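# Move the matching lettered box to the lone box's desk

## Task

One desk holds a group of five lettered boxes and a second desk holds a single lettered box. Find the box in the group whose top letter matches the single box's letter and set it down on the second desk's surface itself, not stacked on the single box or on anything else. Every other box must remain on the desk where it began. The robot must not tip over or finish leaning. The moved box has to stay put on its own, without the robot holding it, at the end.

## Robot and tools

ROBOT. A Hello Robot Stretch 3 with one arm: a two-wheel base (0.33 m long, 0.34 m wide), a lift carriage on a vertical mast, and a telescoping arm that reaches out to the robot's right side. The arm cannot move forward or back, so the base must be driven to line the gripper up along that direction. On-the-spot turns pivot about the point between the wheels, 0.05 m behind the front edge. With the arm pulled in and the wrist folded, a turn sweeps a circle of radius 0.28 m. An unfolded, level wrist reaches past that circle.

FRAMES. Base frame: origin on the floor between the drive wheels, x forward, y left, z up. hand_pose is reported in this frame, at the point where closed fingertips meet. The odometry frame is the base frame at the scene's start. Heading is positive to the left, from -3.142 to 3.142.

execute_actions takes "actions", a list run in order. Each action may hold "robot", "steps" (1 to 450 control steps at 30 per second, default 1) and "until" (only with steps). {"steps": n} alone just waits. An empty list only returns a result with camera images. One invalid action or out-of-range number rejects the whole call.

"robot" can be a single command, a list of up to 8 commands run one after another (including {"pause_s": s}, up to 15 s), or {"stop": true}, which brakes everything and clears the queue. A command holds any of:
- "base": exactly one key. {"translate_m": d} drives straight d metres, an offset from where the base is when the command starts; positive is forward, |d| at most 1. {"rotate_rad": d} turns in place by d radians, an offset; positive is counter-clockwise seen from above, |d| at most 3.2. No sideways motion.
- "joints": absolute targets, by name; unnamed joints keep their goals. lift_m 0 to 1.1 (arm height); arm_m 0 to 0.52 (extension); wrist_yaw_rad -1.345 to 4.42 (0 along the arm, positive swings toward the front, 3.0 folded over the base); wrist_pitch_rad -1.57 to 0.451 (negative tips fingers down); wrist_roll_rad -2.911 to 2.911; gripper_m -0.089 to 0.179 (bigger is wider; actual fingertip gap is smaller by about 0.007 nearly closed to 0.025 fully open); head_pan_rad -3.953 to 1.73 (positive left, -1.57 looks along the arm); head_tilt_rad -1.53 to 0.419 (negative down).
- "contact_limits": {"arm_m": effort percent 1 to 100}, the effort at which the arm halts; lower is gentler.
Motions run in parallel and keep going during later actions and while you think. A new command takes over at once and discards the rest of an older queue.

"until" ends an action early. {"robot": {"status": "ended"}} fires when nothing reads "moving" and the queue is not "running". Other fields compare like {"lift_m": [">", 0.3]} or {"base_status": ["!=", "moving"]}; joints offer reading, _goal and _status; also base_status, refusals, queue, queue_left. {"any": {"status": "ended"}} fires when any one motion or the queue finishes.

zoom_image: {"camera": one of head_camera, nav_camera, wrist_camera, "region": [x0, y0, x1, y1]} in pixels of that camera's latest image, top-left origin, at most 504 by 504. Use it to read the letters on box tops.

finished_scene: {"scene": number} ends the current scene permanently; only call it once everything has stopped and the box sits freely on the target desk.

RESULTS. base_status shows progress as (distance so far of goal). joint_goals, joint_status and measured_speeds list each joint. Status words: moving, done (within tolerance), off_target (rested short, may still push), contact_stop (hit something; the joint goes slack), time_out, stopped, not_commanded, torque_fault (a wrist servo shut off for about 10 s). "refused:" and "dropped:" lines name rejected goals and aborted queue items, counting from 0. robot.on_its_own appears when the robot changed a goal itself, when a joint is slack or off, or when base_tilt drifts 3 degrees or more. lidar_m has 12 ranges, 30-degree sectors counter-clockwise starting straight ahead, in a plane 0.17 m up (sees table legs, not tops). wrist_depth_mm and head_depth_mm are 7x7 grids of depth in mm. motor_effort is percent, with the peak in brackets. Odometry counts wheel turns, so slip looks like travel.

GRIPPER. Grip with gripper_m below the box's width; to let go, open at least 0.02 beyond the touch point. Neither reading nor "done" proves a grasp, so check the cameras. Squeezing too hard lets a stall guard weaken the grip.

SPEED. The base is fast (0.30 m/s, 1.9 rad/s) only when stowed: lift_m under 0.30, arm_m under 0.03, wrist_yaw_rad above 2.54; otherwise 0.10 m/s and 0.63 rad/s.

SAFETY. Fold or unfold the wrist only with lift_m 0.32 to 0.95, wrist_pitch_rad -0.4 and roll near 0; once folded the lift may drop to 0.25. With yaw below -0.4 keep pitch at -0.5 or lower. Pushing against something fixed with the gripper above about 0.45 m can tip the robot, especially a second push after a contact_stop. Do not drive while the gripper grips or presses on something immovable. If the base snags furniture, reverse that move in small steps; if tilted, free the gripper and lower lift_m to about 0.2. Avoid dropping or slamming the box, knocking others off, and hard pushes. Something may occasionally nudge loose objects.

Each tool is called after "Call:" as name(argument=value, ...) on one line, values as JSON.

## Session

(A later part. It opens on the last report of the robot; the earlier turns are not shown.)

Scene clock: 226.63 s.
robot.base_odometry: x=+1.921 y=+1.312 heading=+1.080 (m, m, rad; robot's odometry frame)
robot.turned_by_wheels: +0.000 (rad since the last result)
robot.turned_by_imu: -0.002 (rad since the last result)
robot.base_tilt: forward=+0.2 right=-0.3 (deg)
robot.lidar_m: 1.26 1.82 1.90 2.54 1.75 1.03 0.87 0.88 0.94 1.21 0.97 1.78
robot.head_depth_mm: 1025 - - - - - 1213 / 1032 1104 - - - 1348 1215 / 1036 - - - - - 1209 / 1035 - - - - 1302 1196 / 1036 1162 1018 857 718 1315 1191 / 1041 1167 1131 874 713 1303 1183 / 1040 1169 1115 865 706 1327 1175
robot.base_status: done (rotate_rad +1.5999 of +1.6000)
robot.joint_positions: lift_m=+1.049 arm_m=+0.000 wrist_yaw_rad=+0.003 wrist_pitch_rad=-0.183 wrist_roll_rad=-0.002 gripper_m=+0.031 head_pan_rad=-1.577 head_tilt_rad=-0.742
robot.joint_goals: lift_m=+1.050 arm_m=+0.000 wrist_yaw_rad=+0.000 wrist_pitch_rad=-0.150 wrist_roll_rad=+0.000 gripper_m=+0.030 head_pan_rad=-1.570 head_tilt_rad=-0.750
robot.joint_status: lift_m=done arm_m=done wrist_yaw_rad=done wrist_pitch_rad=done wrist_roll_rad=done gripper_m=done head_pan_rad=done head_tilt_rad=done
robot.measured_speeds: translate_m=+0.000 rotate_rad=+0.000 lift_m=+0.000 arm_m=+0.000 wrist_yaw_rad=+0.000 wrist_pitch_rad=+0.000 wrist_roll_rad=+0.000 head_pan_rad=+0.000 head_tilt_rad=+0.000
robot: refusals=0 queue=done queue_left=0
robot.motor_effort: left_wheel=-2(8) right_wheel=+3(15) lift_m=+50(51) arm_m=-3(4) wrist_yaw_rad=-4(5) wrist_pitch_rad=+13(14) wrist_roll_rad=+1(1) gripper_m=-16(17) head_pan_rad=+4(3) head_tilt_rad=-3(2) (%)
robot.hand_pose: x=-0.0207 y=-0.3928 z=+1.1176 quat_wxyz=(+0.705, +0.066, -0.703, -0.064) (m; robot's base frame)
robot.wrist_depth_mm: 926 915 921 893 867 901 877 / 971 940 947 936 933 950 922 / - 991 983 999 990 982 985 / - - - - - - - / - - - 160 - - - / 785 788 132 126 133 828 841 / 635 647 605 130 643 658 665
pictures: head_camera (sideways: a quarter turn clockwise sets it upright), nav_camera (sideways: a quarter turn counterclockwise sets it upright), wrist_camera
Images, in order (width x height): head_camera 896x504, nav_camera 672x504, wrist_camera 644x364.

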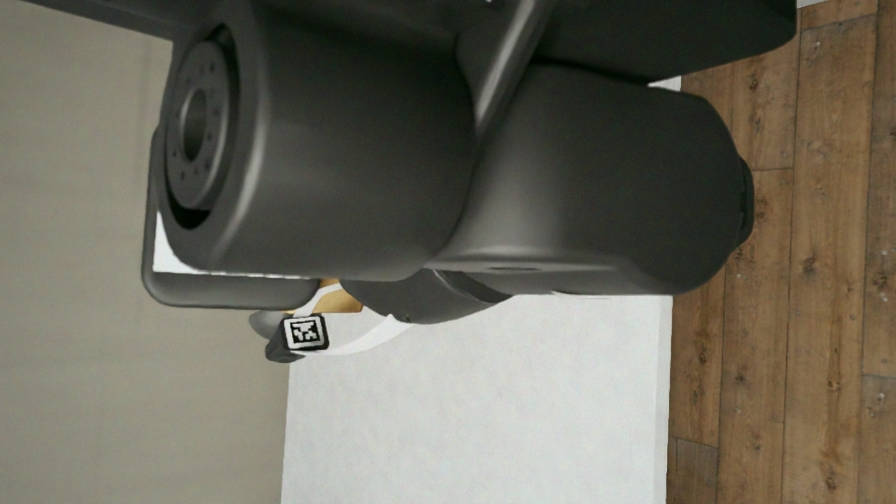

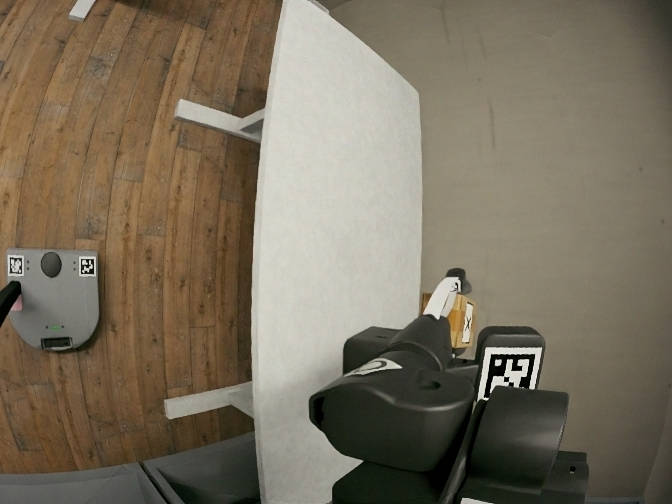

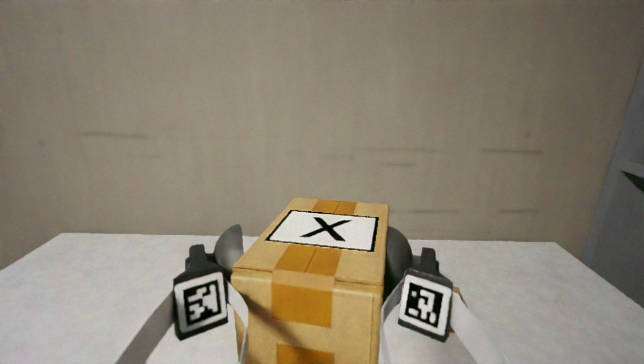

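Call:
execute_actions(actions=[{"robot":[{"base":{"translate_m":0.2},"joints":{"arm_m":0.2,"lift_m":0.72}}],"steps":300,"until":{"robot":{"status":"ended"}}}])

Scene clock: 234.43 s.
robot.base_odometry: x=+2.015 y=+1.489 heading=+1.080 (m, m, rad; robot's odometry frame)
robot.turned_by_wheels: +0.000 (rad since the last result)
robot.turned_by_imu: -0.001 (rad since the last result)
robot.base_tilt: forward=+0.2 right=-0.4 (deg)
robot.lidar_m: 1.06 1.61 1.75 2.53 1.97 1.20 1.06 1.08 1.12 1.23 0.86 1.58
robot.head_depth_mm: 1042 1167 1227 929 746 1361 1252 / 1040 1164 1206 918 762 - - / 1044 1172 1186 907 - 1365 1203 / 1045 1168 1166 922 - 1342 1199 / 1045 1167 1148 900 716 1342 1189 / 1044 1174 1136 875 713 1328 1188 / 1047 1175 1109 865 703 1330 1180
robot.base_status: done (translate_m +0.2000 of +0.2000)
robot.joint_positions: lift_m=+0.721 arm_m=+0.200 wrist_yaw_rad=+0.002 wrist_pitch_rad=-0.183 wrist_roll_rad=-0.002 gripper_m=+0.031 head_pan_rad=-1.577 head_tilt_rad=-0.742
robot.joint_goals: lift_m=+0.720 arm_m=+0.200 wrist_yaw_rad=+0.000 wrist_pitch_rad=-0.150 wrist_roll_rad=+0.000 gripper_m=+0.030 head_pan_rad=-1.570 head_tilt_rad=-0.750
robot.joint_status: lift_m=done arm_m=done wrist_yaw_rad=done wrist_pitch_rad=done wrist_roll_rad=done gripper_m=done head_pan_rad=done head_tilt_rad=done
robot.measured_speeds: translate_m=+0.000 rotate_rad=+0.000 lift_m=+0.000 arm_m=+0.000 wrist_yaw_rad=+0.000 wrist_pitch_rad=+0.000 wrist_roll_rad=+0.000 head_pan_rad=+0.000 head_tilt_rad=+0.000
robot: refusals=0 queue=done queue_left=0
robot.motor_effort: left_wheel=-2(2) right_wheel=+4(9) lift_m=+14(52) arm_m=+3(4) wrist_yaw_rad=-2(4) wrist_pitch_rad=+13(13) wrist_roll_rad=+1(1) gripper_m=-17(17) head_pan_rad=+4(4) head_tilt_rad=-2(3) (%)
robot.hand_pose: x=-0.0210 y=-0.5923 z=+0.7890 quat_wxyz=(+0.705, +0.066, -0.703, -0.064) (m; robot's base frame)
robot.wrist_depth_mm: 727 720 732 734 717 718 707 / 768 753 771 758 738 750 747 / 809 792 788 777 787 789 780 / 486 491 502 513 522 533 535 / 338 340 364 160 343 354 360 / 259 261 132 126 133 267 271 / 209 209 195 130 206 216 217
pictures: head_camera (sideways: a quarter turn clockwise sets it upright), nav_camera (sideways: a quarter turn counterclockwise sets it upright), wrist_camera
Images, in order (width x height): head_camera 896x504, nav_camera 672x504, wrist_camera 644x364.

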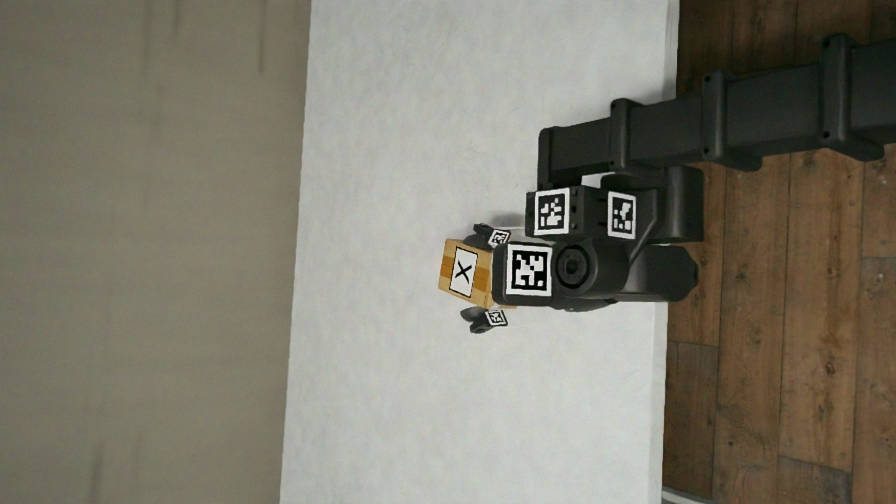

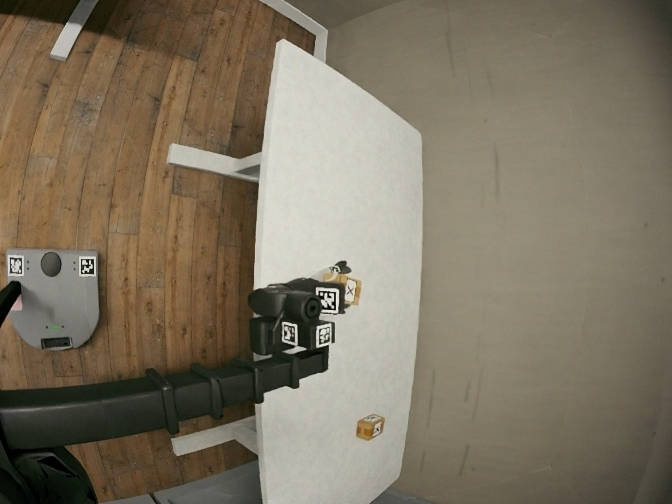

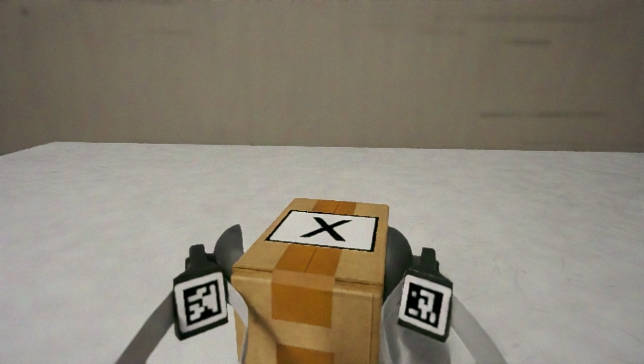

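Call:
execute_actions(actions=[{"robot":[{"joints":{"lift_m":0.686}},{"joints":{"gripper_m":0.12}},{"joints":{"arm_m":0.05}}],"steps":300,"until":{"robot":{"status":"ended"}}}])

Call:
finished_scene(scene=1)

Scene clock: 241.67 s.
robot.base_odometry: x=+2.015 y=+1.489 heading=+1.080 (m, m, rad; robot's odometry frame)
robot.turned_by_wheels: +0.000 (rad since the last result)
robot.turned_by_imu: +0.000 (rad since the last result)
robot.base_tilt: forward=+0.3 right=-0.3 (deg)
robot.lidar_m: 1.06 1.61 1.74 2.53 1.97 1.20 1.06 1.08 1.12 1.22 0.86 1.57
robot.head_depth_mm: 1043 1169 1223 930 750 1358 1221 / 1038 1168 1200 918 741 1343 - / 1040 1167 1183 908 737 1338 - / 1045 1171 1167 894 725 663 - / 1045 1169 1149 886 729 1318 1185 / 1048 1169 1124 875 714 1330 1182 / 1047 1173 1111 865 705 1322 1168
robot.base_status: done (translate_m +0.2000 of +0.2000)
robot.joint_positions: lift_m=+0.687 arm_m=+0.050 wrist_yaw_rad=+0.002 wrist_pitch_rad=-0.172 wrist_roll_rad=-0.002 gripper_m=+0.120 head_pan_rad=-1.577 head_tilt_rad=-0.742
robot.joint_goals: lift_m=+0.686 arm_m=+0.050 wrist_yaw_rad=+0.000 wrist_pitch_rad=-0.150 wrist_roll_rad=+0.000 gripper_m=+0.120 head_pan_rad=-1.570 head_tilt_rad=-0.750
robot.joint_status: lift_m=done arm_m=done wrist_yaw_rad=done wrist_pitch_rad=done wrist_roll_rad=done gripper_m=done head_pan_rad=done head_tilt_rad=done
robot.measured_speeds: translate_m=+0.000 rotate_rad=+0.000 lift_m=+0.000 arm_m=+0.000 wrist_yaw_rad=+0.000 wrist_pitch_rad=+0.000 wrist_roll_rad=+0.000 head_pan_rad=+0.000 head_tilt_rad=+0.000
robot: refusals=0 queue=done queue_left=0
robot.motor_effort: left_wheel=-2(2) right_wheel=+4(4) lift_m=+14(13) arm_m=-4(5) wrist_yaw_rad=-2(2) wrist_pitch_rad=+8(13) wrist_roll_rad=+1(1) gripper_m=-2(96) head_pan_rad=+4(4) head_tilt_rad=-3(2) (%)
robot.hand_pose: x=-0.0211 y=-0.4436 z=+0.7577 quat_wxyz=(+0.706, +0.062, -0.703, -0.060) (m; robot's base frame)
robot.wrist_depth_mm: 864 882 864 851 873 861 849 / 904 894 889 894 894 910 885 / 923 792 803 828 859 879 911 / 404 409 414 286 434 432 446 / 277 281 282 278 289 294 296 / 210 222 213 214 216 225 220 / 176 164 171 172 174 167 175
pictures: head_camera (sideways: a quarter turn clockwise sets it upright), nav_camera (sideways: a quarter turn counterclockwise sets it upright), wrist_camera
Images, in order (width x height): head_camera 896x504, nav_camera 672x504, wrist_camera 644x364.

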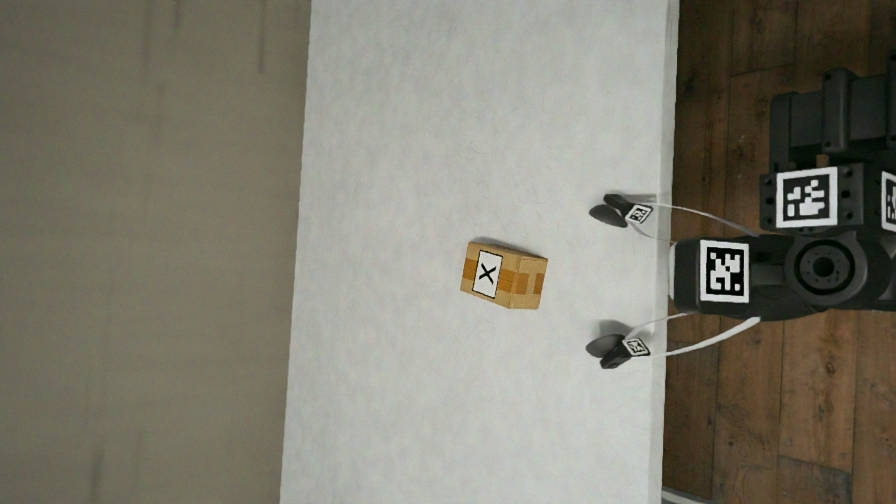

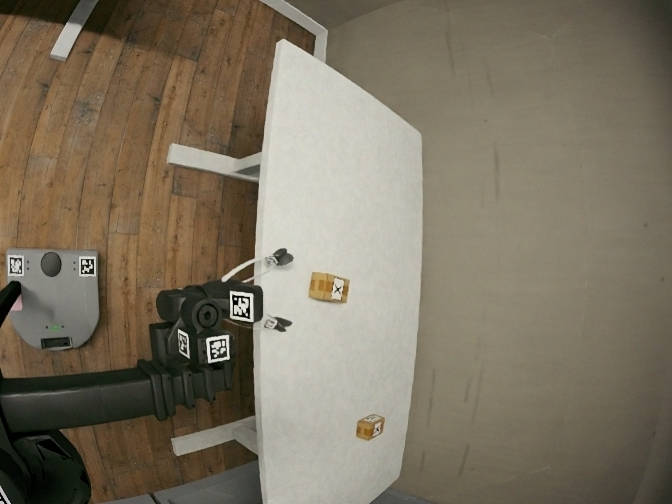

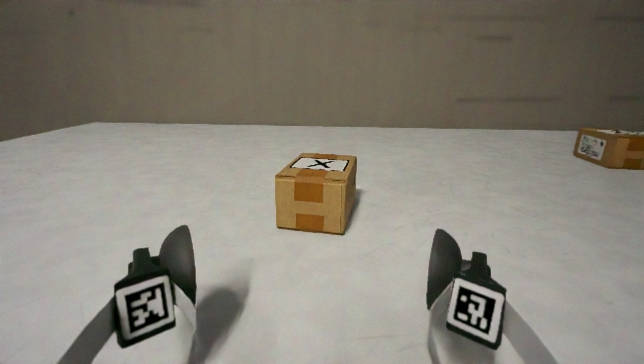

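The scene is finished: the task was done.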